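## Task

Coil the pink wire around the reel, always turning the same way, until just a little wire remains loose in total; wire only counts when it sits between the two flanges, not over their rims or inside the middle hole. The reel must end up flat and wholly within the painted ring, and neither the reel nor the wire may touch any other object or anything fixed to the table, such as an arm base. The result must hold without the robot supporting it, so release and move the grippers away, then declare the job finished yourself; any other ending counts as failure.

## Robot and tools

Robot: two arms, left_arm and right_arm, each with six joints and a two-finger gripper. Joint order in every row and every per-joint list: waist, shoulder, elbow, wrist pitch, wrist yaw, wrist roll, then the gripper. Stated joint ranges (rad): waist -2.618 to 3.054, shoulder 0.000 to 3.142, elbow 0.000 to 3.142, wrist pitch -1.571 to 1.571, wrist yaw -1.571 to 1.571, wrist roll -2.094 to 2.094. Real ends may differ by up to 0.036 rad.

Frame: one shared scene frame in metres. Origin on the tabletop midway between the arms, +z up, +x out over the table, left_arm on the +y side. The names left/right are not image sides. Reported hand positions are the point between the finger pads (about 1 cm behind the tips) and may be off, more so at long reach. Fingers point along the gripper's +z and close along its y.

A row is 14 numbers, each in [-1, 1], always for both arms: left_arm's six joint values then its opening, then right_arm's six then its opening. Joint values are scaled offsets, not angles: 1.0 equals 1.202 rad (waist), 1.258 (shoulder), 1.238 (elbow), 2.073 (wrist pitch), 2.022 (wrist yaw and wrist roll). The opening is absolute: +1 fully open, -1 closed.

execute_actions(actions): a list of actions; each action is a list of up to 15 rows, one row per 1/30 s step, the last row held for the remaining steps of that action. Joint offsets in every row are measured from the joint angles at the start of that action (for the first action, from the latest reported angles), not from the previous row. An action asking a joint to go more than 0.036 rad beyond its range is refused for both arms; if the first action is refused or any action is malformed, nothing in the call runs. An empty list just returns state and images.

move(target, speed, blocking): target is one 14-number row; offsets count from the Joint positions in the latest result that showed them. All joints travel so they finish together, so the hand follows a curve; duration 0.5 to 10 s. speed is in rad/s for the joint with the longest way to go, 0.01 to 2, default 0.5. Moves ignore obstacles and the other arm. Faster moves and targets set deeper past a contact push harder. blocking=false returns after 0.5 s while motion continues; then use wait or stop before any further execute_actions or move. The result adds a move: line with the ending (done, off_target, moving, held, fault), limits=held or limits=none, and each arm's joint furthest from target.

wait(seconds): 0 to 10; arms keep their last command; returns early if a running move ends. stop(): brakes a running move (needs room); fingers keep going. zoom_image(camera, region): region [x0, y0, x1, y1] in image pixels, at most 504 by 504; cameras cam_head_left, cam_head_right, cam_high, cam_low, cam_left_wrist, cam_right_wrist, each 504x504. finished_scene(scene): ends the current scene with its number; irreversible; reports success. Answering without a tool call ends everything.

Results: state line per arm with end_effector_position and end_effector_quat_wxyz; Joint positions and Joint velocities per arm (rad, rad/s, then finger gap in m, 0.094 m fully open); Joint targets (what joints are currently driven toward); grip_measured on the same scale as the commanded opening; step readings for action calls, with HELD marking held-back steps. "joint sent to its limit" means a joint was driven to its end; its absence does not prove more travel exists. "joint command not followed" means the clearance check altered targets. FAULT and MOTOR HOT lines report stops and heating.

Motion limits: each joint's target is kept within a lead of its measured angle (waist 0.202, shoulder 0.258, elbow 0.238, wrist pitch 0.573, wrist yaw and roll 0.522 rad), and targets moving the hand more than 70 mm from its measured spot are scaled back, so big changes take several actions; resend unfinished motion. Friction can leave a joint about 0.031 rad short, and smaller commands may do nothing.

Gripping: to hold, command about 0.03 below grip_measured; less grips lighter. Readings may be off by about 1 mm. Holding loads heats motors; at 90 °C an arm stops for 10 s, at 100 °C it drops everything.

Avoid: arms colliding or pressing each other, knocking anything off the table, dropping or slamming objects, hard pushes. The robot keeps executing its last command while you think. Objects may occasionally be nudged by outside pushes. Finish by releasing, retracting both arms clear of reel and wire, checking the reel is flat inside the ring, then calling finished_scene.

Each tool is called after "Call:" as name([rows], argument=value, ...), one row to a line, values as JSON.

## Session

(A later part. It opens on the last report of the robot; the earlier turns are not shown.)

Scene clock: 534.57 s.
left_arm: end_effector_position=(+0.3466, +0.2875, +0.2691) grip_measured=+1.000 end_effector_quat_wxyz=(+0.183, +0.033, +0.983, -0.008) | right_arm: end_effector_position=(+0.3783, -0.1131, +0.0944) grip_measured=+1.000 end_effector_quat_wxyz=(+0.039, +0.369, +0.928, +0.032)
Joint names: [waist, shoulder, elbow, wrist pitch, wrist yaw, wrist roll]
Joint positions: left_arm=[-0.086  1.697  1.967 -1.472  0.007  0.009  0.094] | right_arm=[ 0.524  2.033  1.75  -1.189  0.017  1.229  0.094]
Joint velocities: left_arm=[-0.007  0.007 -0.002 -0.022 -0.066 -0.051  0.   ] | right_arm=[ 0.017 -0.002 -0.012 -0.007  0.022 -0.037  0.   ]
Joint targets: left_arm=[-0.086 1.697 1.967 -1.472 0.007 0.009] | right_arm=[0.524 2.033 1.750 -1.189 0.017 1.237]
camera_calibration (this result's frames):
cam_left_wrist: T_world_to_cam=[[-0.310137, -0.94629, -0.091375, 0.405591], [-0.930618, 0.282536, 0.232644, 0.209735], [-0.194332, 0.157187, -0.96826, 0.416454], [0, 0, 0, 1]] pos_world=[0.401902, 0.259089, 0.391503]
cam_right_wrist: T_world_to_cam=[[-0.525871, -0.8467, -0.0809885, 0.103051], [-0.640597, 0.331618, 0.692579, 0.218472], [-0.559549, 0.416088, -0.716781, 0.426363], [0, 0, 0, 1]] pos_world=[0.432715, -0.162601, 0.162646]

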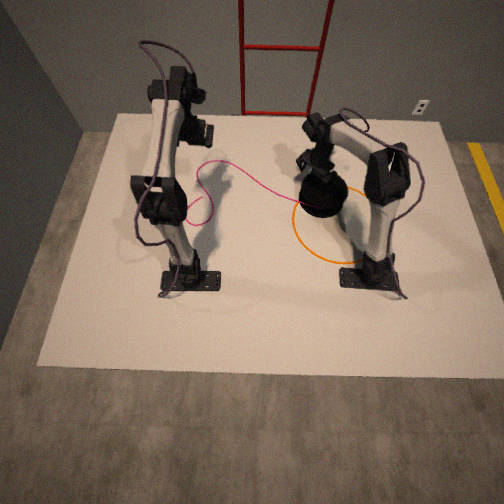

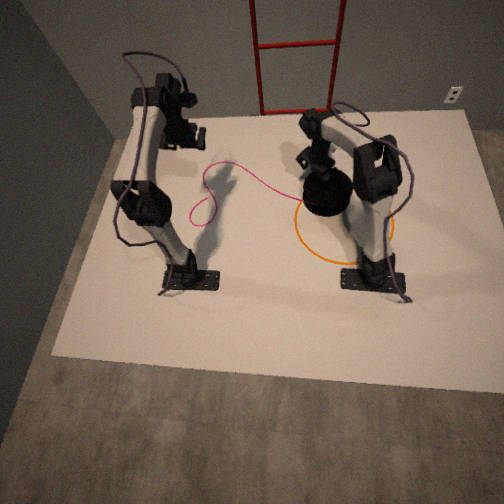

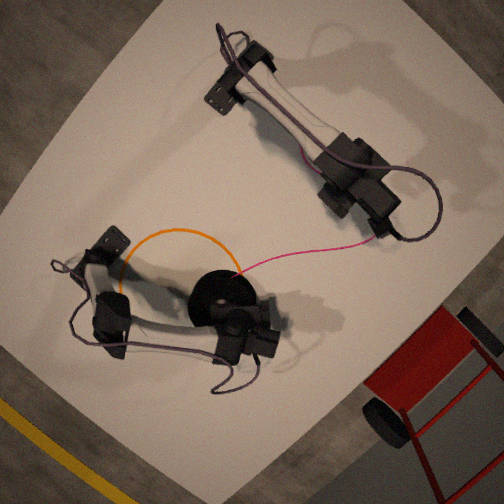

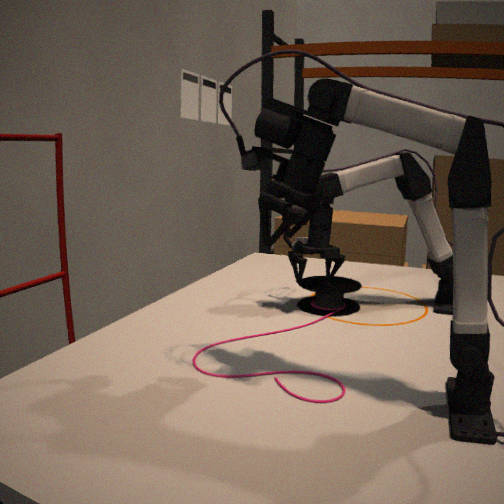

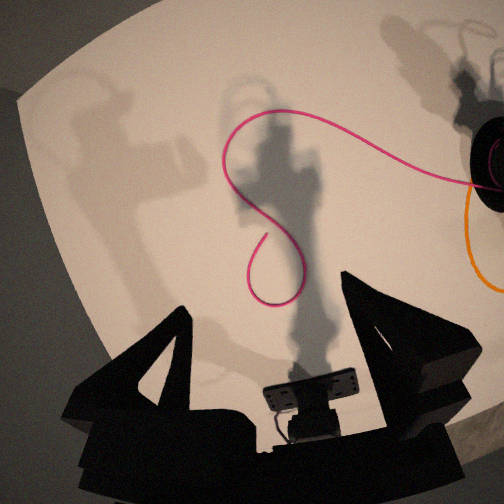

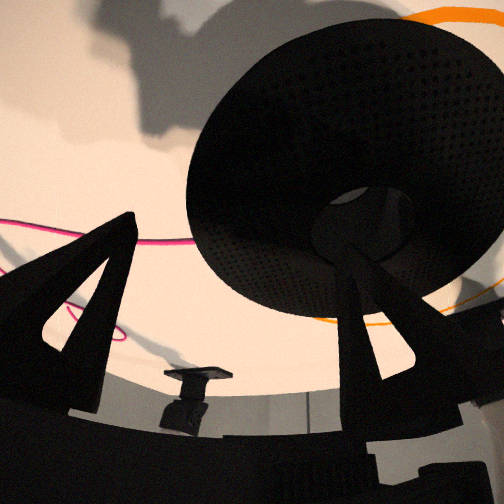

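Call:
execute_actions([
  [[0,0,0,0,0,0,1,0,0.008,0,0,0,0,1],[0,0,0,0,0,0,1,0,0.016,0,0,0,0,1],[0,0,0,0,0,0,1,0,0.024,0,0,0,0,1],[0,0,0,0,0,0,1,0,0.032,0,0,0,0,1],[0,0,0,0,0,0,1,0,0.04,0,0,0,0,1],[0,0,0,0,0,0,1,0,0.047,0,0,0,0,1],[0,0,0,0,0,0,1,0,0.054,0,0,0,0,1],[0,0,0,0,0,0,1,0,0.06,0,0,0,0,1],[0,0,0,0,0,0,1,0,0.064,0,0,0,0,1],[0,0,0,0,0,0,1,0,0.066,0,0,0,0,1]],
  [[0,0,0,0,0,0,1,0,0,0,0,0,0,0.8],[0,0,0,0,0,0,1,0,0,0,0,0,0,0.7],[0,0,0,0,0,0,1,0,0,0,0,0,0,0.6],[0,0,0,0,0,0,1,0,0,0,0,0,0,0.5],[0,0,0,0,0,0,1,0,0,0,0,0,0,0.42],[0,0,0,0,0,0,1,0,0,0,0,0,0,0.36],[0,0,0,0,0,0,1,0,0,0,0,0,0,0.3]],
])

Scene clock: 543.37 s.
left_arm: end_effector_position=(+0.3466, +0.2875, +0.2691) grip_measured=+1.000 end_effector_quat_wxyz=(+0.183, +0.033, +0.983, -0.008) | right_arm: end_effector_position=(+0.3763, -0.1144, +0.0647) grip_measured=+0.318 end_effector_quat_wxyz=(+0.015, +0.369, +0.929, +0.003)
Joint names: [waist, shoulder, elbow, wrist pitch, wrist yaw, wrist roll]
Joint positions: left_arm=[-0.086  1.697  1.967 -1.472  0.007  0.009  0.094] | right_arm=[ 0.524  2.108  1.75  -1.188  0.019  1.229  0.062]
Joint velocities: left_arm=[ 0.002 -0.007 -0.002  0.022  0.022  0.022  0.   ] | right_arm=[ 0.002 -0.012 -0.017 -0.051 -0.022  0.007  0.001]
Joint targets: left_arm=[-0.086 1.697 1.967 -1.472 0.007 0.009] | right_arm=[0.524 2.108 1.750 -1.189 0.017 1.229]
Step readings (joint positions; steps 1 to 15: 1st action; 16 to 30: 2nd action):
0: left_arm=[-0.086 1.697 1.967 -1.472 0.007 0.009] | right_arm=[0.524 2.033 1.750 -1.189 0.017 1.229]
1: left_arm=[-0.086 1.697 1.967 -1.472 0.007 0.009] | right_arm=[0.524 2.033 1.750 -1.189 0.017 1.229]
2: left_arm=[-0.086 1.697 1.967 -1.472 0.007 0.009] | right_arm=[0.524 2.033 1.750 -1.189 0.017 1.229]
4: left_arm=[-0.086 1.697 1.967 -1.472 0.007 0.009] | right_arm=[0.524 2.037 1.750 -1.189 0.017 1.229]
8: left_arm=[-0.086 1.697 1.967 -1.472 0.007 0.009] | right_arm=[0.524 2.069 1.750 -1.189 0.017 1.229]
15: left_arm=[-0.086 1.697 1.967 -1.472 0.007 0.009] | right_arm=[0.524 2.108 1.750 -1.189 0.017 1.229]
16: left_arm=[-0.086 1.697 1.967 -1.472 0.007 0.009] | right_arm=[0.524 2.108 1.750 -1.189 0.017 1.229]
17: left_arm=[-0.086 1.697 1.967 -1.472 0.007 0.009] | right_arm=[0.524 2.108 1.750 -1.189 0.017 1.229]
19: left_arm=[-0.086 1.697 1.967 -1.472 0.007 0.009] | right_arm=[0.524 2.108 1.750 -1.189 0.019 1.229]
23: left_arm=[-0.086 1.697 1.967 -1.472 0.007 0.009] | right_arm=[0.524 2.108 1.750 -1.188 0.019 1.229]
30: Joint positions above
camera_calibration (this result's frames):
cam_left_wrist: T_world_to_cam=[[-0.310137, -0.94629, -0.091375, 0.405591], [-0.930618, 0.282536, 0.232644, 0.209735], [-0.194332, 0.157187, -0.96826, 0.416454], [0, 0, 0, 1]] pos_world=[0.401902, 0.259089, 0.391503]
cam_right_wrist: T_world_to_cam=[[-0.529473, -0.848168, -0.0164231, 0.0955256], [-0.593716, 0.356664, 0.721313, 0.2215], [-0.605937, 0.391666, -0.692415, 0.417572], [0, 0, 0, 1]] pos_world=[0.435109, -0.161528, 0.130931]

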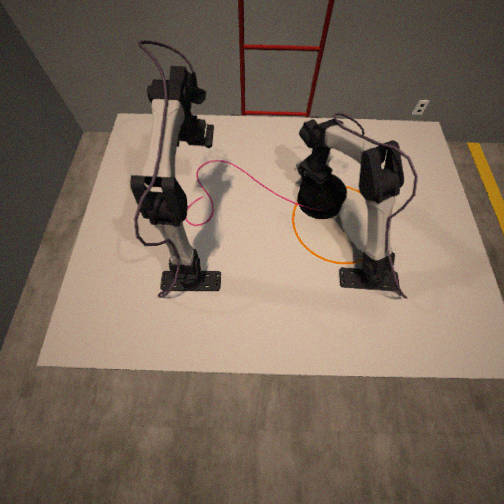

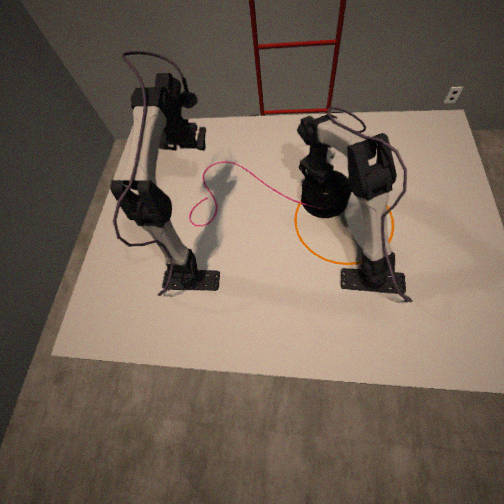

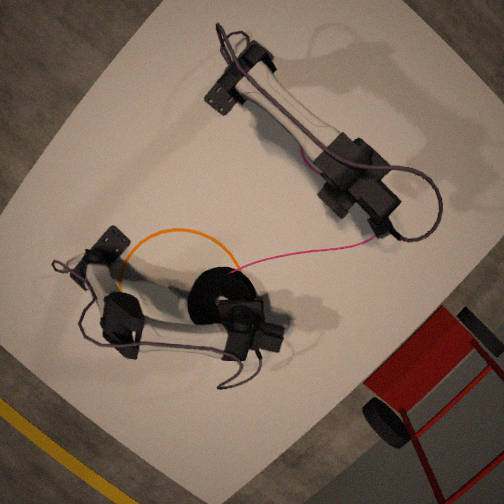

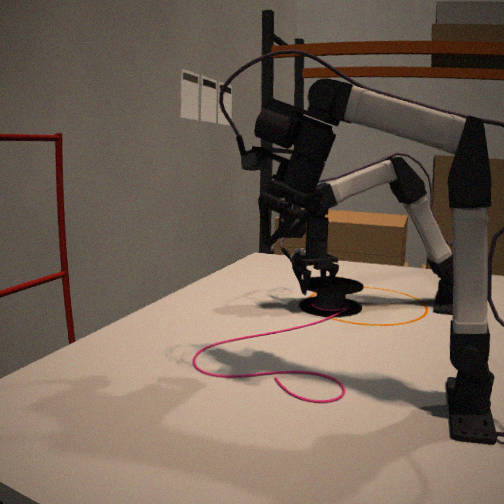

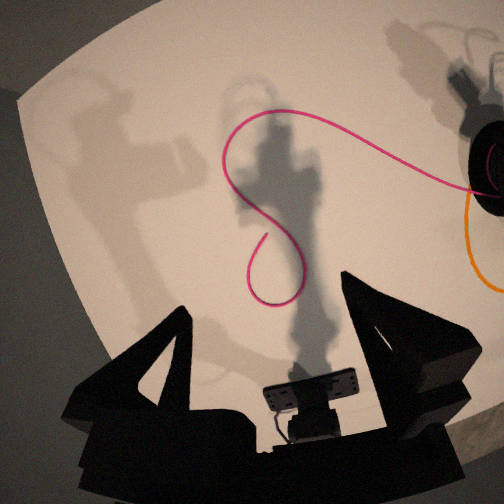

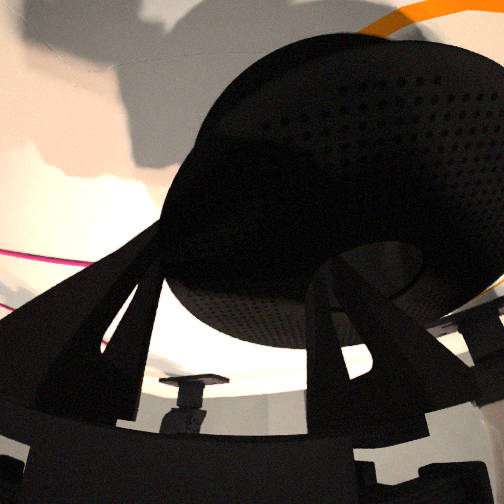

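Call:
execute_actions([
  [[0,0,0,0,0,0,1,0,0,0,0,0,-0.05,0.29],[0,0,0,0,0,0,1,0,0,0,0,0,-0.12,0.29],[0,0,0,0,0,0,1,0,0,0,0,0,-0.2,0.29],[0,0,0,0,0,0,1,0,0,0,0,0,-0.3,0.29],[0,0,0,0,0,0,1,0,0,0,0,0,-1,0.29]],
  [[0,0,0,0,0,0,1,0,0,0,0,0,-0.8,0.29]],
  [[0,0,0,0,0,0,1,0,0,0,0,0,-0.05,0.29],[0,0,0,0,0,0,1,0,0,0,0,0,-0.05,0.5],[0,0,0,0,0,0,1,0,0,0,0,0,-0.05,0.7],[0,0,0,0,0,0,1,0,0,0,0,0,-0.05,0.9],[0,0,0,0,0,0,1,0,-0.01,0,0,0,-0.05,1],[0,0,0,0,0,0,1,0,-0.022,0,0,0,-0.05,1],[0,0,0,0,0,0,1,0,-0.035,0,0,0,-0.05,1],[0,0,0,0,0,0,1,0,-0.048,0,0,0,-0.05,1],[0,0,0,0,0,0,1,0,-0.058,0,0,0,-0.05,1],[0,0,0,0,0,0,1,0,-0.066,0,0,0,-0.05,1]],
])

Scene clock: 559.27 s.
left_arm: end_effector_position=(+0.3466, +0.2875, +0.2691) grip_measured=+1.000 end_effector_quat_wxyz=(+0.183, +0.033, +0.983, -0.008) | right_arm: end_effector_position=(+0.3783, -0.1126, +0.0947) grip_measured=+1.000 end_effector_quat_wxyz=(-0.040, +0.844, -0.535, +0.032)
Joint names: [waist, shoulder, elbow, wrist pitch, wrist yaw, wrist roll]
Joint positions: left_arm=[-0.086  1.697  1.967 -1.472  0.007  0.009  0.094] | right_arm=[ 0.524  2.032  1.75  -1.188  0.015 -1.54   0.094]
Joint velocities: left_arm=[ 0.002  0.012  0.002 -0.007 -0.022 -0.081  0.   ] | right_arm=[ 0.002 -0.071  0.007  0.022  0.007 -0.051  0.   ]
Joint targets: left_arm=[-0.086 1.697 1.967 -1.472 0.007 0.009] | right_arm=[0.524 2.025 1.750 -1.188 0.015 -1.551]
Step readings (joint positions; steps 1 to 15: 1st action; 16 to 30: 2nd action; 31 to 45: 3rd action):
0: left_arm=[-0.086 1.697 1.967 -1.472 0.007 0.009] | right_arm=[0.524 2.108 1.750 -1.188 0.019 1.229]
1: left_arm=[-0.086 1.697 1.967 -1.472 0.007 0.009] | right_arm=[0.524 2.108 1.750 -1.188 0.019 1.215]
2: left_arm=[-0.086 1.697 1.967 -1.472 0.007 0.009] | right_arm=[0.524 2.108 1.750 -1.188 0.018 1.178]
4: left_arm=[-0.086 1.697 1.967 -1.472 0.007 0.009] | right_arm=[0.524 2.108 1.750 -1.188 0.017 1.029]
8: left_arm=[-0.086 1.697 1.967 -1.472 0.007 0.009] | right_arm=[0.524 2.108 1.750 -1.188 0.017 0.635]
15: left_arm=[-0.086 1.697 1.967 -1.472 0.007 0.009] | right_arm=[0.524 2.108 1.750 -1.188 0.017 -0.057]
16: left_arm=[-0.086 1.697 1.967 -1.472 0.007 0.009] | right_arm=[0.524 2.108 1.750 -1.188 0.017 -0.156]
17: left_arm=[-0.086 1.697 1.967 -1.472 0.007 0.009] | right_arm=[0.524 2.108 1.750 -1.188 0.017 -0.254]
19: left_arm=[-0.086 1.697 1.967 -1.472 0.007 0.009] | right_arm=[0.524 2.108 1.750 -1.188 0.017 -0.452]
23: left_arm=[-0.086 1.697 1.967 -1.472 0.007 0.009] | right_arm=[0.524 2.108 1.750 -1.188 0.016 -0.848]
30: left_arm=[-0.086 1.697 1.967 -1.472 0.007 0.009] | right_arm=[0.524 2.108 1.750 -1.188 0.015 -1.450]
31: left_arm=[-0.086 1.697 1.967 -1.472 0.007 0.009] | right_arm=[0.524 2.108 1.750 -1.188 0.015 -1.474]
32: left_arm=[-0.086 1.697 1.967 -1.472 0.007 0.009] | right_arm=[0.524 2.108 1.750 -1.188 0.015 -1.488]
34: left_arm=[-0.086 1.697 1.967 -1.472 0.007 0.009] | right_arm=[0.524 2.108 1.750 -1.188 0.015 -1.508]
38: left_arm=[-0.086 1.697 1.967 -1.472 0.007 0.009] | right_arm=[0.524 2.099 1.750 -1.188 0.015 -1.529]
45: Joint positions above
camera_calibration (this result's frames):
cam_left_wrist: T_world_to_cam=[[-0.310137, -0.94629, -0.091375, 0.405591], [-0.930618, 0.282536, 0.232644, 0.209735], [-0.194332, 0.157187, -0.96826, 0.416454], [0, 0, 0, 1]] pos_world=[0.401902, 0.259089, 0.391503]
cam_right_wrist: T_world_to_cam=[[0.798248, 0.595334, 0.0915299, -0.251406], [0.331668, -0.561291, 0.758254, -0.256522], [0.502789, -0.574917, -0.645502, -0.0938848], [0, 0, 0, 1]] pos_world=[0.332969, -0.0482887, 0.156917]

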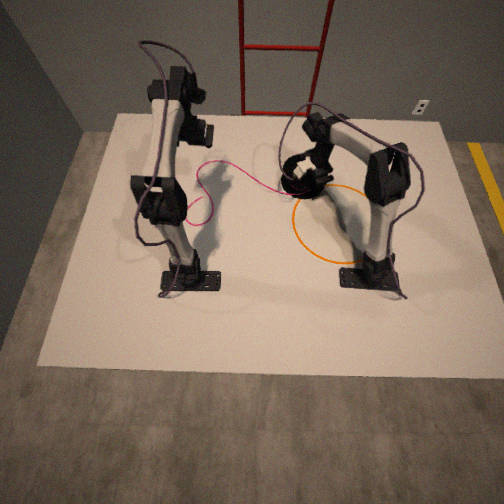

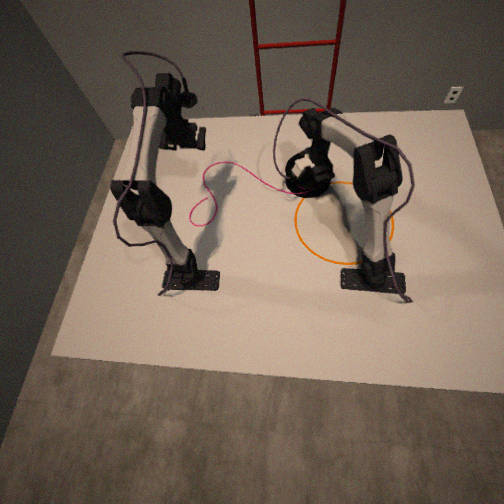

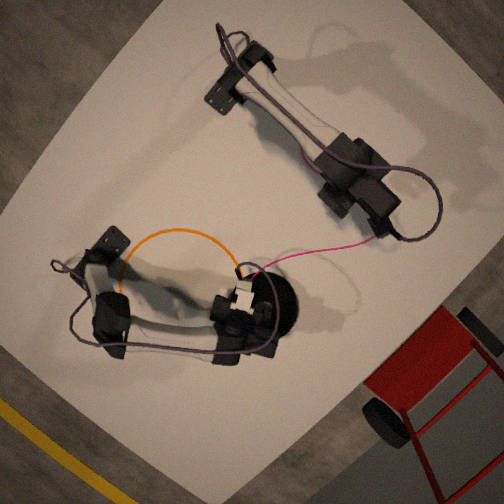

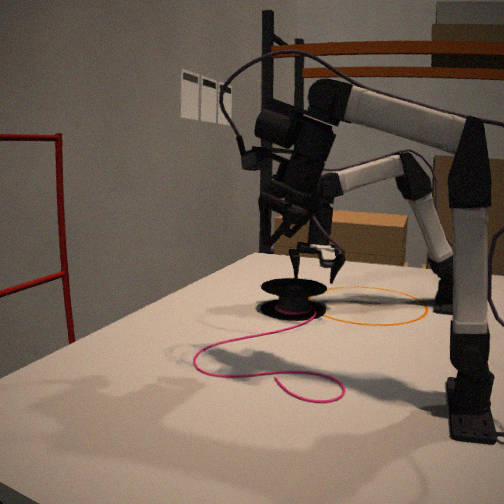

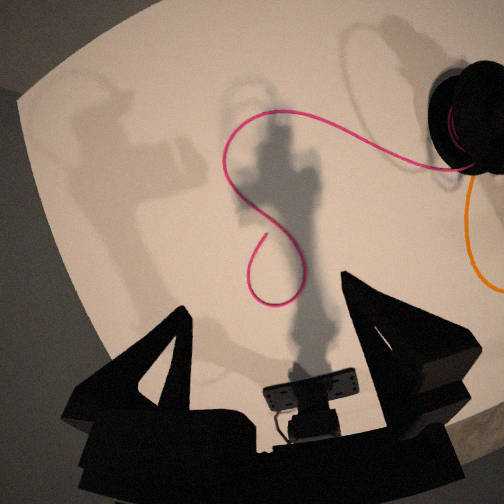

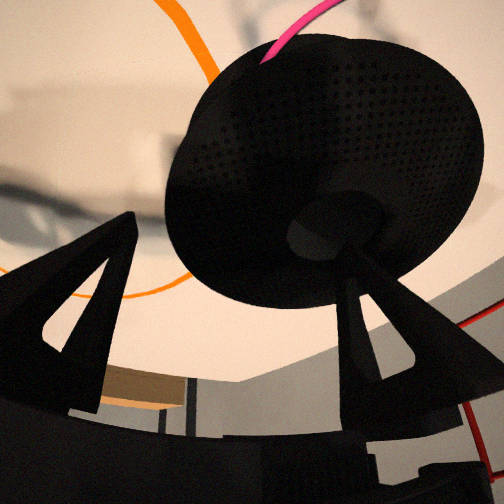

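Call:
zoom_image(camera="cam_high", region=[180, 230, 380, 400])

Call:
zoom_image(camera="cam_low", region=[240, 250, 380, 340])

Region (180, 230, 380, 400) of cam_high's 504x504 image, scaled by 2.520, with more detail than that image has; it fills the top 428 rows of this view, and the rest is white.

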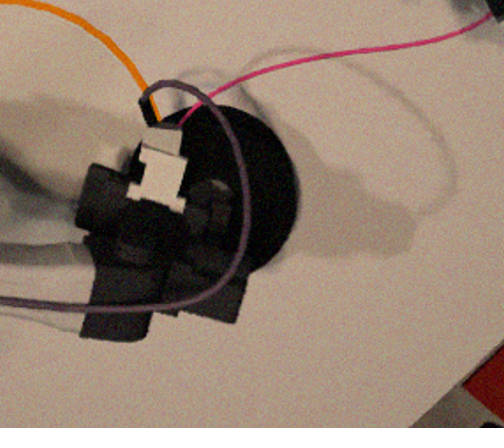

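Region (240, 250, 380, 340) of cam_low's 504x504 image, scaled by 3.600, with more detail than that image has; it fills the top 324 rows of this view, and the rest is white.

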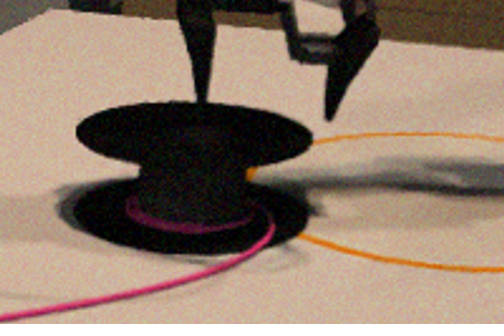

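Call:
execute_actions([
  [[0,0,0,0,0,0,1,0,0,0,0,0,0.05,1],[0,0,0,0,0,0,1,0,0,0,0,0,0.12,1],[0,0,0,0,0,0,1,0,0,0,0,0,0.2,1],[0,0,0,0,0,0,1,0,0,0,0,0,0.3,1],[0,0,0,0,0,0,1,0,0,0,0,0,1,1]],
  [[0,0,0,0,0,0,1,0,0,0,0,0,1,1]],
  [[0,0,0,0,0,0,1,0,0,0,0,0,0.2,1],[0,0,0,0,0,0,1,0,0.008,0,0,0,0.2,1],[0,0,0,0,0,0,1,0,0.016,0,0,0,0.2,1],[0,0,0,0,0,0,1,0,0.024,0,0,0,0.2,1],[0,0,0,0,0,0,1,0,0.032,0,0,0,0.2,1],[0,0,0,0,0,0,1,0,0.04,0,0,0,0.2,1],[0,0,0,0,0,0,1,0,0.048,0,0,0,0.2,1],[0,0,0,0,0,0,1,0,0.055,0,0,0,0.2,1],[0,0,0,0,0,0,1,0,0.061,0,0,0,0.2,1],[0,0,0,0,0,0,1,0,0.065,0,0,0,0.2,1],[0,0,0,0,0,0,1,0,0.067,0,0,0,0.2,1]],
])

Scene clock: 578.33 s.
left_arm: end_effector_position=(+0.3466, +0.2875, +0.2691) grip_measured=+1.000 end_effector_quat_wxyz=(+0.183, +0.033, +0.983, -0.008) | right_arm: end_effector_position=(+0.3760, -0.1138, +0.0645) grip_measured=+1.000 end_effector_quat_wxyz=(+0.012, +0.546, +0.838, +0.007)
Joint names: [waist, shoulder, elbow, wrist pitch, wrist yaw, wrist roll]
Joint positions: left_arm=[-0.086  1.697  1.967 -1.472  0.007  0.009  0.094] | right_arm=[ 0.524  2.109  1.75  -1.188  0.015  1.627  0.094]
Joint velocities: left_arm=[-0.007 -0.002 -0.027  0.007 -0.007 -0.022  0.   ] | right_arm=[-0.007 -0.007 -0.022  0.007 -0.037  0.095  0.   ]
Joint targets: left_arm=[-0.086 1.697 1.967 -1.472 0.007 0.009] | right_arm=[0.524 2.116 1.750 -1.188 0.015 1.649]
Step readings (joint positions; steps 1 to 15: 1st action; 16 to 30: 2nd action; 31 to 45: 3rd action):
0: left_arm=[-0.086 1.697 1.967 -1.472 0.007 0.009] | right_arm=[0.524 2.031 1.750 -1.188 0.015 -1.543]
1: left_arm=[-0.086 1.697 1.967 -1.472 0.007 0.009] | right_arm=[0.524 2.031 1.750 -1.188 0.015 -1.528]
2: left_arm=[-0.086 1.697 1.967 -1.472 0.007 0.009] | right_arm=[0.524 2.031 1.750 -1.188 0.015 -1.489]
4: left_arm=[-0.086 1.697 1.967 -1.472 0.007 0.009] | right_arm=[0.524 2.031 1.750 -1.188 0.015 -1.338]
8: left_arm=[-0.086 1.697 1.967 -1.472 0.007 0.009] | right_arm=[0.524 2.031 1.750 -1.188 0.015 -0.941]
15: left_arm=[-0.086 1.697 1.967 -1.472 0.007 0.009] | right_arm=[0.524 2.031 1.750 -1.188 0.015 -0.246]
16: left_arm=[-0.086 1.697 1.967 -1.472 0.007 0.009] | right_arm=[0.524 2.031 1.750 -1.188 0.015 -0.146]
17: left_arm=[-0.086 1.697 1.967 -1.472 0.007 0.009] | right_arm=[0.524 2.031 1.750 -1.188 0.015 -0.047]
19: left_arm=[-0.086 1.697 1.967 -1.472 0.007 0.009] | right_arm=[0.524 2.031 1.750 -1.188 0.015 0.152]
23: left_arm=[-0.086 1.697 1.967 -1.472 0.007 0.009] | right_arm=[0.524 2.031 1.750 -1.188 0.015 0.549]
30: left_arm=[-0.086 1.697 1.967 -1.472 0.007 0.009] | right_arm=[0.524 2.031 1.750 -1.188 0.015 1.244]
31: left_arm=[-0.086 1.697 1.967 -1.472 0.007 0.009] | right_arm=[0.524 2.031 1.750 -1.188 0.015 1.325]
32: left_arm=[-0.086 1.697 1.967 -1.472 0.007 0.009] | right_arm=[0.524 2.031 1.750 -1.188 0.015 1.389]
34: left_arm=[-0.086 1.697 1.967 -1.472 0.007 0.009] | right_arm=[0.524 2.032 1.750 -1.188 0.015 1.480]
38: left_arm=[-0.086 1.697 1.967 -1.472 0.007 0.009] | right_arm=[0.524 2.058 1.750 -1.188 0.015 1.576]
45: Joint positions above
camera_calibration (this result's frames):
cam_left_wrist: T_world_to_cam=[[-0.310137, -0.94629, -0.091375, 0.405591], [-0.930618, 0.282536, 0.232644, 0.209735], [-0.194332, 0.157187, -0.96826, 0.416454], [0, 0, 0, 1]] pos_world=[0.401902, 0.259089, 0.391503]
cam_right_wrist: T_world_to_cam=[[-0.816769, -0.576346, -0.0267034, 0.235464], [-0.410797, 0.548416, 0.728345, 0.173811], [-0.405134, 0.605859, -0.68469, 0.365416], [0, 0, 0, 1]] pos_world=[0.411763, -0.181003, 0.12989]

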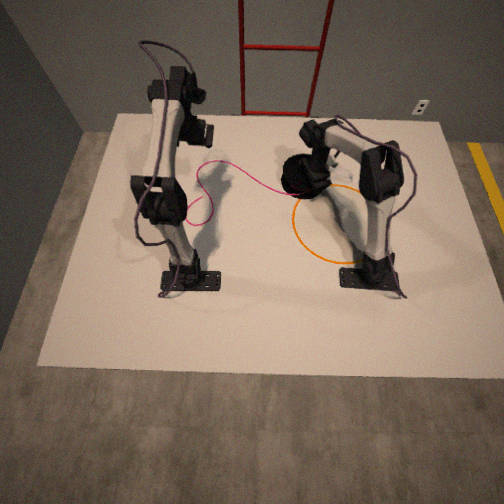

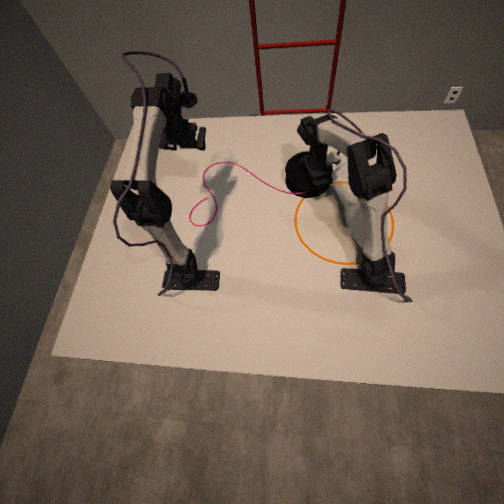

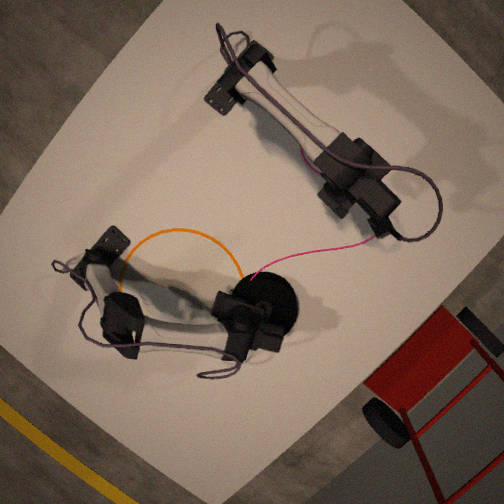

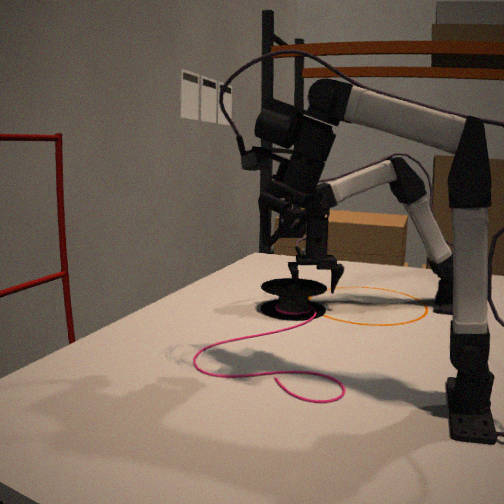

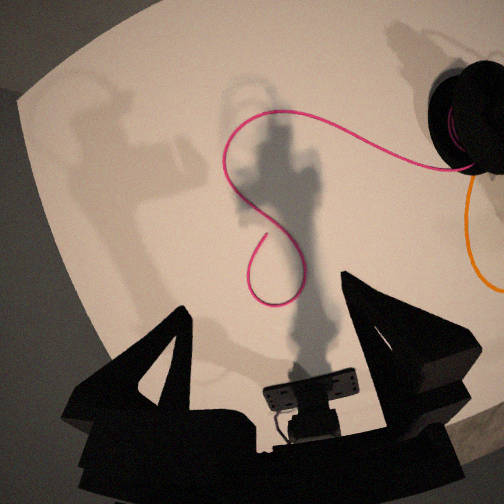

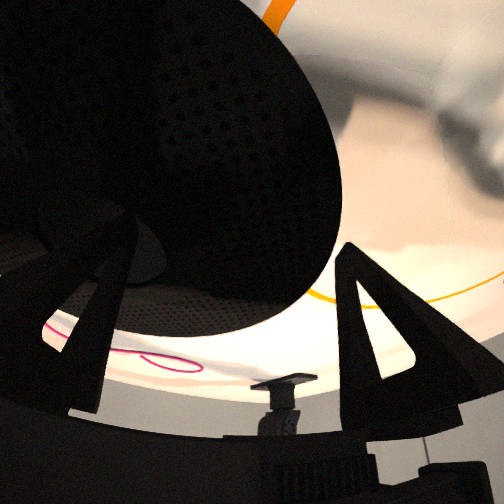

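Call:
execute_actions([
  [[0,0,0,0,0,0,1,0,0,0,0,0,0,0.8],[0,0,0,0,0,0,1,0,0,0,0,0,0,0.7],[0,0,0,0,0,0,1,0,0,0,0,0,0,0.6],[0,0,0,0,0,0,1,0,0,0,0,0,0,0.5],[0,0,0,0,0,0,1,0,0,0,0,0,0,0.42],[0,0,0,0,0,0,1,0,0,0,0,0,0,0.36],[0,0,0,0,0,0,1,0,0,0,0,0,0,0.29],[0,0,0,0,0,0,1,0,0,0,0,0,0,0.29],[0,0,0,0,0,0,1,0,0,0,0,0,0,0.29],[0,0,0,0,0,0,1,0,0,0,0,0,-0.05,0.29],[0,0,0,0,0,0,1,0,0,0,0,0,-0.12,0.29],[0,0,0,0,0,0,1,0,0,0,0,0,-0.2,0.29],[0,0,0,0,0,0,1,0,0,0,0,0,-0.3,0.29],[0,0,0,0,0,0,1,0,0,0,0,0,-1,0.29]],
  [[0,0,0,0,0,0,1,0,0,0,0,0,-1,0.29]],
  [[0,0,0,0,0,0,1,0,0,0,0,0,-0.7,0.29]],
  [[0,0,0,0,0,0,1,0,0,0,0,0,0,0.5],[0,0,0,0,0,0,1,0,0,0,0,0,0,0.7],[0,0,0,0,0,0,1,0,-0.01,0,0,0,0,0.9],[0,0,0,0,0,0,1,0,-0.022,0,0,0,0,1],[0,0,0,0,0,0,1,0,-0.035,0,0,0,0,1],[0,0,0,0,0,0,1,0,-0.048,0,0,0,0,1],[0,0,0,0,0,0,1,0,-0.058,0,0,0,0,1],[0,0,0,0,0,0,1,0,-0.066,0,0,0,0,1],[0,0,0,0,0,0,1,0,-0.066,0,0,0,0,1],[0,0,0,0,0,0,1,0,-0.066,0,0,0,0,1],[0,0,0,0,0,0,1,0,-0.066,0,0,0,0.05,1],[0,0,0,0,0,0,1,0,-0.066,0,0,0,0.12,1],[0,0,0,0,0,0,1,0,-0.066,0,0,0,0.2,1],[0,0,0,0,0,0,1,0,-0.066,0,0,0,0.3,1],[0,0,0,0,0,0,1,0,-0.066,0,0,0,1,1]],
  [[0,0,0,0,0,0,1,0,0,0,0,0,1,1]],
  [[0,0,0,0,0,0,1,0,0,0,0,0,0.673,1]],
  [[0,0,0,0,0,0,1,0,0.008,0,0,0,0.06,1],[0,0,0,0,0,0,1,0,0.016,0,0,0,0.06,1],[0,0,0,0,0,0,1,0,0.024,0,0,0,0.06,1],[0,0,0,0,0,0,1,0,0.032,0,0,0,0.06,1],[0,0,0,0,0,0,1,0,0.04,0,0,0,0.06,1],[0,0,0,0,0,0,1,0,0.048,0,0,0,0.06,1],[0,0,0,0,0,0,1,0,0.055,0,0,0,0.06,1],[0,0,0,0,0,0,1,0,0.061,0,0,0,0.06,1],[0,0,0,0,0,0,1,0,0.064,0,0,0,0.06,1],[0,0,0,0,0,0,1,0,0.066,0,0,0,0.06,1]],
])

Scene clock: 605.53 s.
left_arm: end_effector_position=(+0.3466, +0.2875, +0.2691) grip_measured=+1.000 end_effector_quat_wxyz=(+0.183, +0.033, +0.983, -0.008) | right_arm: end_effector_position=(+0.3760, -0.1136, +0.0651) grip_measured=+1.000 end_effector_quat_wxyz=(+0.012, +0.546, +0.838, +0.008)
Joint names: [waist, shoulder, elbow, wrist pitch, wrist yaw, wrist roll]
Joint positions: left_arm=[-0.086  1.697  1.967 -1.472  0.007  0.009  0.094] | right_arm=[ 0.524  2.107  1.75  -1.188  0.014  1.627  0.094]
Joint velocities: left_arm=[ 0.002 -0.002 -0.022 -0.095  0.051  0.037  0.   ] | right_arm=[-0.002 -0.007 -0.002 -0.037  0.022  0.022  0.   ]
Joint targets: left_arm=[-0.086 1.697 1.967 -1.472 0.007 0.009] | right_arm=[0.524 2.114 1.750 -1.188 0.014 1.639]
Step readings (joint positions; steps 1 to 15: 1st action; 16 to 30: 2nd action; 31 to 45: 3rd action; 46 to 60: 4th action; 61 to 75: 5th action; 76 to 90: 6th action; 91 to 105: 7th action):
0: left_arm=[-0.086 1.697 1.967 -1.472 0.007 0.009] | right_arm=[0.524 2.109 1.750 -1.188 0.015 1.641]
1: left_arm=[-0.086 1.697 1.967 -1.472 0.007 0.009] | right_arm=[0.524 2.109 1.750 -1.188 0.015 1.640]
2: left_arm=[-0.086 1.697 1.967 -1.472 0.007 0.009] | right_arm=[0.524 2.109 1.750 -1.188 0.015 1.639]
4: left_arm=[-0.086 1.697 1.967 -1.472 0.007 0.009] | right_arm=[0.524 2.109 1.750 -1.188 0.015 1.638]
8: left_arm=[-0.086 1.697 1.967 -1.472 0.007 0.009] | right_arm=[0.524 2.109 1.750 -1.188 0.015 1.635]
15: left_arm=[-0.086 1.697 1.967 -1.472 0.007 0.009] | right_arm=[0.524 2.109 1.750 -1.188 0.017 1.235]
16: left_arm=[-0.086 1.697 1.967 -1.472 0.007 0.009] | right_arm=[0.524 2.109 1.750 -1.188 0.017 1.136]
17: left_arm=[-0.086 1.697 1.967 -1.472 0.007 0.009] | right_arm=[0.524 2.109 1.750 -1.188 0.017 1.038]
19: left_arm=[-0.086 1.697 1.967 -1.472 0.007 0.009] | right_arm=[0.524 2.109 1.750 -1.188 0.016 0.841]
23: left_arm=[-0.086 1.697 1.967 -1.472 0.007 0.009] | right_arm=[0.524 2.109 1.750 -1.188 0.016 0.448]
30: left_arm=[-0.086 1.697 1.967 -1.472 0.007 0.009] | right_arm=[0.524 2.109 1.750 -1.188 0.016 -0.240]
31: left_arm=[-0.086 1.697 1.967 -1.472 0.007 0.009] | right_arm=[0.524 2.109 1.750 -1.188 0.016 -0.338]
32: left_arm=[-0.086 1.697 1.967 -1.472 0.007 0.009] | right_arm=[0.524 2.109 1.750 -1.188 0.015 -0.436]
34: left_arm=[-0.086 1.697 1.967 -1.472 0.007 0.009] | right_arm=[0.524 2.109 1.750 -1.188 0.015 -0.632]
38: left_arm=[-0.086 1.697 1.967 -1.472 0.007 0.009] | right_arm=[0.524 2.109 1.750 -1.188 0.014 -1.025]
45: left_arm=[-0.086 1.697 1.967 -1.472 0.007 0.009] | right_arm=[0.524 2.109 1.750 -1.188 0.014 -1.506]
46: left_arm=[-0.086 1.697 1.967 -1.472 0.007 0.009] | right_arm=[0.524 2.109 1.750 -1.188 0.014 -1.512]
47: left_arm=[-0.086 1.697 1.967 -1.472 0.007 0.009] | right_arm=[0.524 2.109 1.750 -1.188 0.014 -1.512]
49: left_arm=[-0.086 1.697 1.967 -1.472 0.007 0.009] | right_arm=[0.524 2.109 1.750 -1.188 0.014 -1.512]
53: left_arm=[-0.086 1.697 1.967 -1.472 0.007 0.009] | right_arm=[0.524 2.079 1.750 -1.188 0.014 -1.512]
60: left_arm=[-0.086 1.697 1.967 -1.472 0.007 0.009] | right_arm=[0.524 2.031 1.750 -1.188 0.014 -1.206]
61: left_arm=[-0.086 1.697 1.967 -1.472 0.007 0.009] | right_arm=[0.524 2.031 1.750 -1.188 0.014 -1.107]
62: left_arm=[-0.086 1.697 1.967 -1.472 0.007 0.009] | right_arm=[0.524 2.031 1.750 -1.188 0.014 -1.007]
64: left_arm=[-0.086 1.697 1.967 -1.472 0.007 0.009] | right_arm=[0.524 2.031 1.750 -1.188 0.014 -0.809]
68: left_arm=[-0.086 1.697 1.967 -1.472 0.007 0.009] | right_arm=[0.524 2.031 1.750 -1.188 0.014 -0.411]
75: left_arm=[-0.086 1.697 1.967 -1.472 0.007 0.009] | right_arm=[0.524 2.031 1.750 -1.188 0.014 0.284]
76: left_arm=[-0.086 1.697 1.967 -1.472 0.007 0.009] | right_arm=[0.524 2.031 1.750 -1.188 0.014 0.383]
77: left_arm=[-0.086 1.697 1.967 -1.472 0.007 0.009] | right_arm=[0.524 2.031 1.750 -1.188 0.014 0.483]
79: left_arm=[-0.086 1.697 1.967 -1.472 0.007 0.009] | right_arm=[0.524 2.031 1.750 -1.188 0.014 0.681]
83: left_arm=[-0.086 1.697 1.967 -1.472 0.007 0.009] | right_arm=[0.524 2.031 1.750 -1.188 0.014 1.078]
90: left_arm=[-0.086 1.697 1.967 -1.472 0.007 0.009] | right_arm=[0.524 2.031 1.750 -1.188 0.014 1.518]
91: left_arm=[-0.086 1.697 1.967 -1.472 0.007 0.009] | right_arm=[0.524 2.031 1.750 -1.188 0.014 1.541]
92: left_arm=[-0.086 1.697 1.967 -1.472 0.007 0.009] | right_arm=[0.524 2.031 1.750 -1.188 0.014 1.559]
94: left_arm=[-0.086 1.697 1.967 -1.472 0.007 0.009] | right_arm=[0.524 2.035 1.750 -1.188 0.014 1.585]
98: left_arm=[-0.086 1.697 1.967 -1.472 0.007 0.009] | right_arm=[0.524 2.069 1.750 -1.188 0.014 1.613]
105: Joint positions above
camera_calibration (this result's frames):
cam_left_wrist: T_world_to_cam=[[-0.310137, -0.94629, -0.091375, 0.405591], [-0.930618, 0.282536, 0.232644, 0.209735], [-0.194332, 0.157187, -0.96826, 0.416454], [0, 0, 0, 1]] pos_world=[0.401902, 0.259089, 0.391503]
cam_right_wrist: T_world_to_cam=[[-0.816511, -0.576635, -0.0283147, 0.235546], [-0.411753, 0.547258, 0.728675, 0.173504], [-0.404684, 0.60663, -0.684274, 0.365627], [0, 0, 0, 1]] pos_world=[0.41173, -0.180927, 0.130431]

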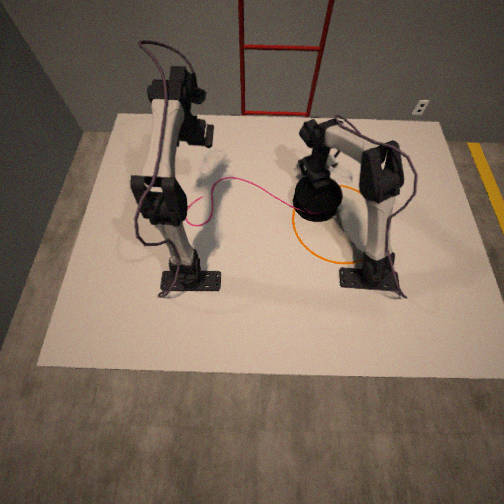

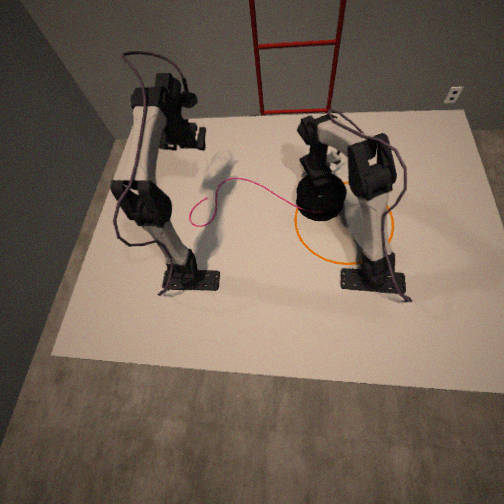

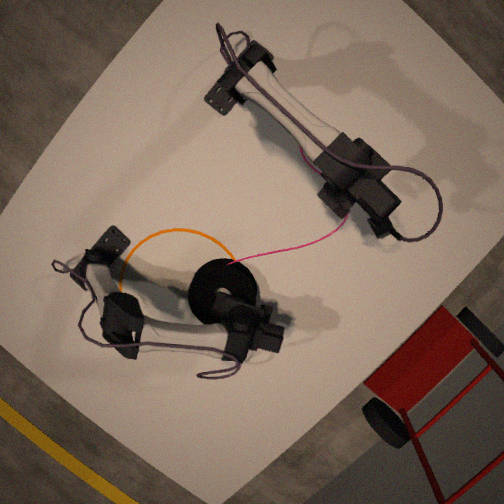

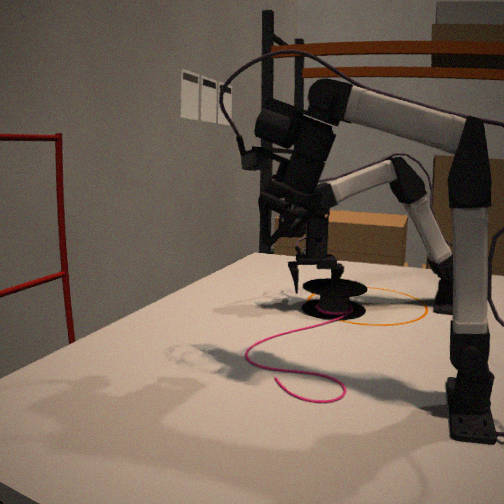

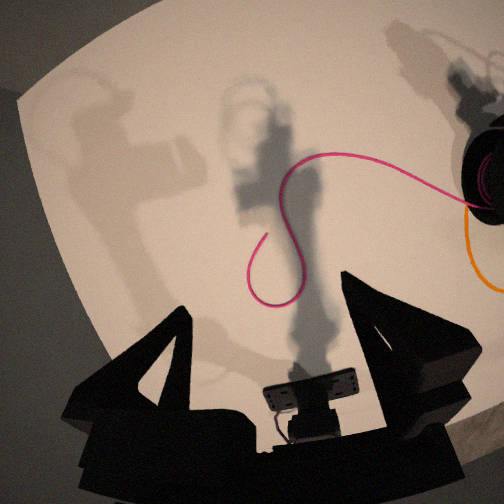

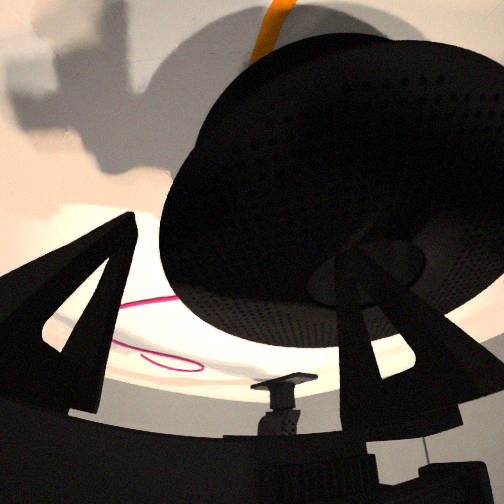

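The 7-action cycle works and pulls in wire. Repeating.

Call:
execute_actions([
  [[0,0,0,0,0,0,1,0,0,0,0,0,0,0.8],[0,0,0,0,0,0,1,0,0,0,0,0,0,0.7],[0,0,0,0,0,0,1,0,0,0,0,0,0,0.6],[0,0,0,0,0,0,1,0,0,0,0,0,0,0.5],[0,0,0,0,0,0,1,0,0,0,0,0,0,0.42],[0,0,0,0,0,0,1,0,0,0,0,0,0,0.36],[0,0,0,0,0,0,1,0,0,0,0,0,0,0.29],[0,0,0,0,0,0,1,0,0,0,0,0,0,0.29],[0,0,0,0,0,0,1,0,0,0,0,0,0,0.29],[0,0,0,0,0,0,1,0,0,0,0,0,-0.05,0.29],[0,0,0,0,0,0,1,0,0,0,0,0,-0.12,0.29],[0,0,0,0,0,0,1,0,0,0,0,0,-0.2,0.29],[0,0,0,0,0,0,1,0,0,0,0,0,-0.3,0.29],[0,0,0,0,0,0,1,0,0,0,0,0,-1,0.29]],
  [[0,0,0,0,0,0,1,0,0,0,0,0,-1,0.29]],
  [[0,0,0,0,0,0,1,0,0,0,0,0,-0.7,0.29]],
  [[0,0,0,0,0,0,1,0,0,0,0,0,0,0.5],[0,0,0,0,0,0,1,0,0,0,0,0,0,0.7],[0,0,0,0,0,0,1,0,-0.01,0,0,0,0,0.9],[0,0,0,0,0,0,1,0,-0.022,0,0,0,0,1],[0,0,0,0,0,0,1,0,-0.035,0,0,0,0,1],[0,0,0,0,0,0,1,0,-0.048,0,0,0,0,1],[0,0,0,0,0,0,1,0,-0.058,0,0,0,0,1],[0,0,0,0,0,0,1,0,-0.066,0,0,0,0,1],[0,0,0,0,0,0,1,0,-0.066,0,0,0,0,1],[0,0,0,0,0,0,1,0,-0.066,0,0,0,0,1],[0,0,0,0,0,0,1,0,-0.066,0,0,0,0.05,1],[0,0,0,0,0,0,1,0,-0.066,0,0,0,0.12,1],[0,0,0,0,0,0,1,0,-0.066,0,0,0,0.2,1],[0,0,0,0,0,0,1,0,-0.066,0,0,0,0.3,1],[0,0,0,0,0,0,1,0,-0.066,0,0,0,1,1]],
  [[0,0,0,0,0,0,1,0,0,0,0,0,1,1]],
  [[0,0,0,0,0,0,1,0,0,0,0,0,0.673,1]],
  [[0,0,0,0,0,0,1,0,0.008,0,0,0,0.06,1],[0,0,0,0,0,0,1,0,0.016,0,0,0,0.06,1],[0,0,0,0,0,0,1,0,0.024,0,0,0,0.06,1],[0,0,0,0,0,0,1,0,0.032,0,0,0,0.06,1],[0,0,0,0,0,0,1,0,0.04,0,0,0,0.06,1],[0,0,0,0,0,0,1,0,0.048,0,0,0,0.06,1],[0,0,0,0,0,0,1,0,0.055,0,0,0,0.06,1],[0,0,0,0,0,0,1,0,0.061,0,0,0,0.06,1],[0,0,0,0,0,0,1,0,0.065,0,0,0,0.06,1],[0,0,0,0,0,0,1,0,0.0675,0,0,0,0.06,1]],
])

Scene clock: 627.73 s.
left_arm: end_effector_position=(+0.3466, +0.2875, +0.2691) grip_measured=+1.000 end_effector_quat_wxyz=(+0.183, +0.033, +0.983, -0.008) | right_arm: end_effector_position=(+0.3757, -0.1143, +0.0650) grip_measured=+1.000 end_effector_quat_wxyz=(+0.013, +0.545, +0.839, +0.006)
Joint names: [waist, shoulder, elbow, wrist pitch, wrist yaw, wrist roll]
Joint positions: left_arm=[-0.086  1.697  1.967 -1.472  0.007  0.009  0.094] | right_arm=[ 0.524  2.108  1.75  -1.19   0.016  1.624  0.094]
Joint velocities: left_arm=[-0.002 -0.007  0.007  0.007  0.051  0.007  0.   ] | right_arm=[-0.007  0.002 -0.007 -0.051 -0.022  0.022  0.   ]
Joint targets: left_arm=[-0.086 1.697 1.967 -1.472 0.007 0.009] | right_arm=[0.524 2.115 1.750 -1.190 0.016 1.636]
Step readings (joint positions; steps 1 to 15: 1st action; 16 to 30: 2nd action; 31 to 45: 3rd action; 46 to 60: 4th action; 61 to 75: 5th action; 76 to 90: 6th action; 91 to 105: 7th action):
0: left_arm=[-0.086 1.697 1.967 -1.472 0.007 0.009] | right_arm=[0.524 2.107 1.750 -1.188 0.014 1.631]
1: left_arm=[-0.086 1.697 1.967 -1.472 0.007 0.009] | right_arm=[0.524 2.107 1.750 -1.188 0.014 1.631]
2: left_arm=[-0.086 1.697 1.967 -1.472 0.007 0.009] | right_arm=[0.524 2.107 1.750 -1.188 0.014 1.631]
4: left_arm=[-0.086 1.697 1.967 -1.472 0.007 0.009] | right_arm=[0.524 2.107 1.750 -1.188 0.014 1.631]
8: left_arm=[-0.086 1.697 1.967 -1.472 0.007 0.009] | right_arm=[0.524 2.107 1.750 -1.188 0.014 1.631]
15: left_arm=[-0.086 1.697 1.967 -1.472 0.007 0.009] | right_arm=[0.524 2.107 1.750 -1.188 0.012 1.235]
16: left_arm=[-0.086 1.697 1.967 -1.472 0.007 0.009] | right_arm=[0.524 2.107 1.750 -1.188 0.012 1.136]
17: left_arm=[-0.086 1.697 1.967 -1.472 0.007 0.009] | right_arm=[0.524 2.107 1.750 -1.189 0.012 1.038]
19: left_arm=[-0.086 1.697 1.967 -1.472 0.007 0.009] | right_arm=[0.524 2.107 1.750 -1.189 0.012 0.842]
23: left_arm=[-0.086 1.697 1.967 -1.472 0.007 0.009] | right_arm=[0.524 2.107 1.750 -1.189 0.013 0.449]
30: left_arm=[-0.086 1.697 1.967 -1.472 0.007 0.009] | right_arm=[0.524 2.107 1.750 -1.190 0.014 -0.239]
31: left_arm=[-0.086 1.697 1.967 -1.472 0.007 0.009] | right_arm=[0.524 2.107 1.750 -1.190 0.014 -0.337]
32: left_arm=[-0.086 1.697 1.967 -1.472 0.007 0.009] | right_arm=[0.524 2.107 1.750 -1.190 0.014 -0.436]
34: left_arm=[-0.086 1.697 1.967 -1.472 0.007 0.009] | right_arm=[0.524 2.107 1.750 -1.190 0.015 -0.632]
38: left_arm=[-0.086 1.697 1.967 -1.472 0.007 0.009] | right_arm=[0.524 2.107 1.750 -1.190 0.016 -1.027]
45: left_arm=[-0.086 1.697 1.967 -1.472 0.007 0.009] | right_arm=[0.524 2.107 1.750 -1.190 0.016 -1.508]
46: left_arm=[-0.086 1.697 1.967 -1.472 0.007 0.009] | right_arm=[0.524 2.107 1.750 -1.190 0.016 -1.515]
47: left_arm=[-0.086 1.697 1.967 -1.472 0.007 0.009] | right_arm=[0.524 2.107 1.750 -1.190 0.016 -1.515]
49: left_arm=[-0.086 1.697 1.967 -1.472 0.007 0.009] | right_arm=[0.524 2.107 1.750 -1.190 0.016 -1.515]
53: left_arm=[-0.086 1.697 1.967 -1.472 0.007 0.009] | right_arm=[0.524 2.077 1.750 -1.190 0.016 -1.515]
60: left_arm=[-0.086 1.697 1.967 -1.472 0.007 0.009] | right_arm=[0.524 2.030 1.750 -1.190 0.016 -1.209]
61: left_arm=[-0.086 1.697 1.967 -1.472 0.007 0.009] | right_arm=[0.524 2.030 1.750 -1.190 0.016 -1.110]
62: left_arm=[-0.086 1.697 1.967 -1.472 0.007 0.009] | right_arm=[0.524 2.030 1.750 -1.190 0.016 -1.010]
64: left_arm=[-0.086 1.697 1.967 -1.472 0.007 0.009] | right_arm=[0.524 2.030 1.750 -1.190 0.016 -0.811]
68: left_arm=[-0.086 1.697 1.967 -1.472 0.007 0.009] | right_arm=[0.524 2.030 1.750 -1.190 0.016 -0.414]
75: left_arm=[-0.086 1.697 1.967 -1.472 0.007 0.009] | right_arm=[0.524 2.030 1.750 -1.190 0.016 0.281]
76: left_arm=[-0.086 1.697 1.967 -1.472 0.007 0.009] | right_arm=[0.524 2.030 1.750 -1.190 0.016 0.380]
77: left_arm=[-0.086 1.697 1.967 -1.472 0.007 0.009] | right_arm=[0.524 2.030 1.750 -1.190 0.016 0.480]
79: left_arm=[-0.086 1.697 1.967 -1.472 0.007 0.009] | right_arm=[0.524 2.030 1.750 -1.190 0.016 0.679]
83: left_arm=[-0.086 1.697 1.967 -1.472 0.007 0.009] | right_arm=[0.524 2.030 1.750 -1.190 0.016 1.076]
90: left_arm=[-0.086 1.697 1.967 -1.472 0.007 0.009] | right_arm=[0.524 2.030 1.750 -1.190 0.016 1.515]
91: left_arm=[-0.086 1.697 1.967 -1.472 0.007 0.009] | right_arm=[0.524 2.030 1.750 -1.190 0.016 1.538]
92: left_arm=[-0.086 1.697 1.967 -1.472 0.007 0.009] | right_arm=[0.524 2.030 1.750 -1.190 0.016 1.556]
94: left_arm=[-0.086 1.697 1.967 -1.472 0.007 0.009] | right_arm=[0.524 2.034 1.750 -1.190 0.016 1.582]
98: left_arm=[-0.086 1.697 1.967 -1.472 0.007 0.009] | right_arm=[0.524 2.067 1.750 -1.190 0.016 1.610]
105: Joint positions above
camera_calibration (this result's frames):
cam_left_wrist: T_world_to_cam=[[-0.310137, -0.94629, -0.091375, 0.405591], [-0.930618, 0.282536, 0.232644, 0.209735], [-0.194332, 0.157187, -0.96826, 0.416454], [0, 0, 0, 1]] pos_world=[0.401902, 0.259089, 0.391503]
cam_right_wrist: T_world_to_cam=[[-0.815037, -0.578857, -0.0252961, 0.233907], [-0.412207, 0.548605, 0.727405, 0.174222], [-0.407186, 0.603289, -0.685742, 0.366409], [0, 0, 0, 1]] pos_world=[0.411655, -0.181231, 0.130449]

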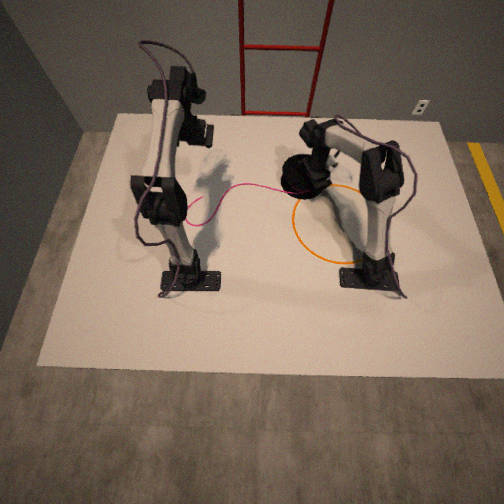

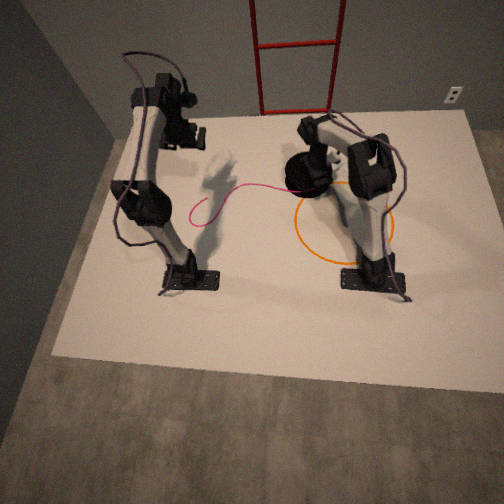

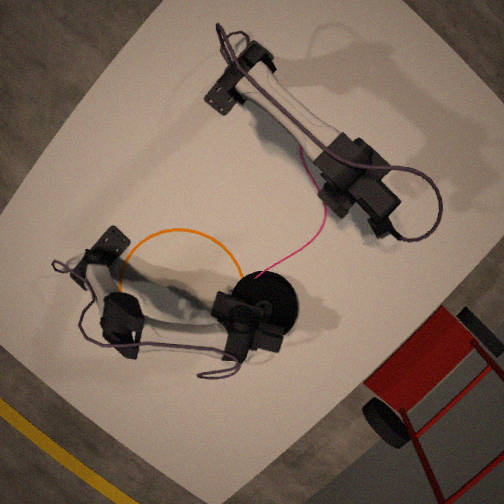

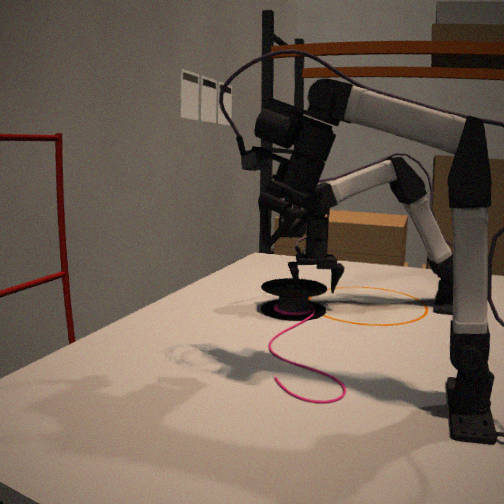

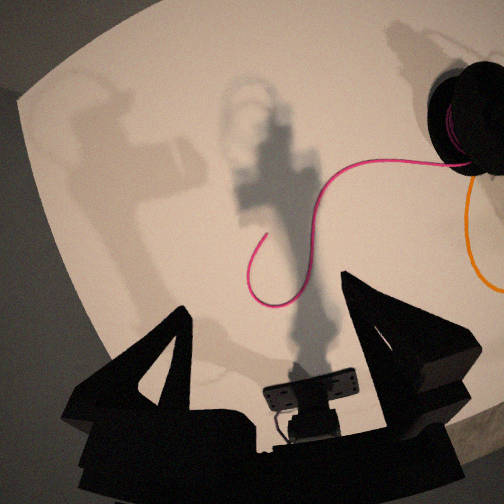

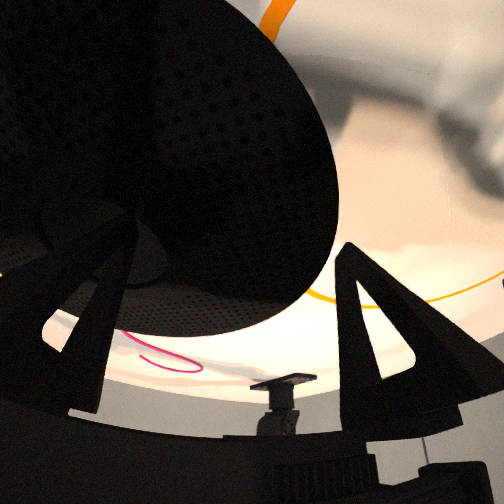

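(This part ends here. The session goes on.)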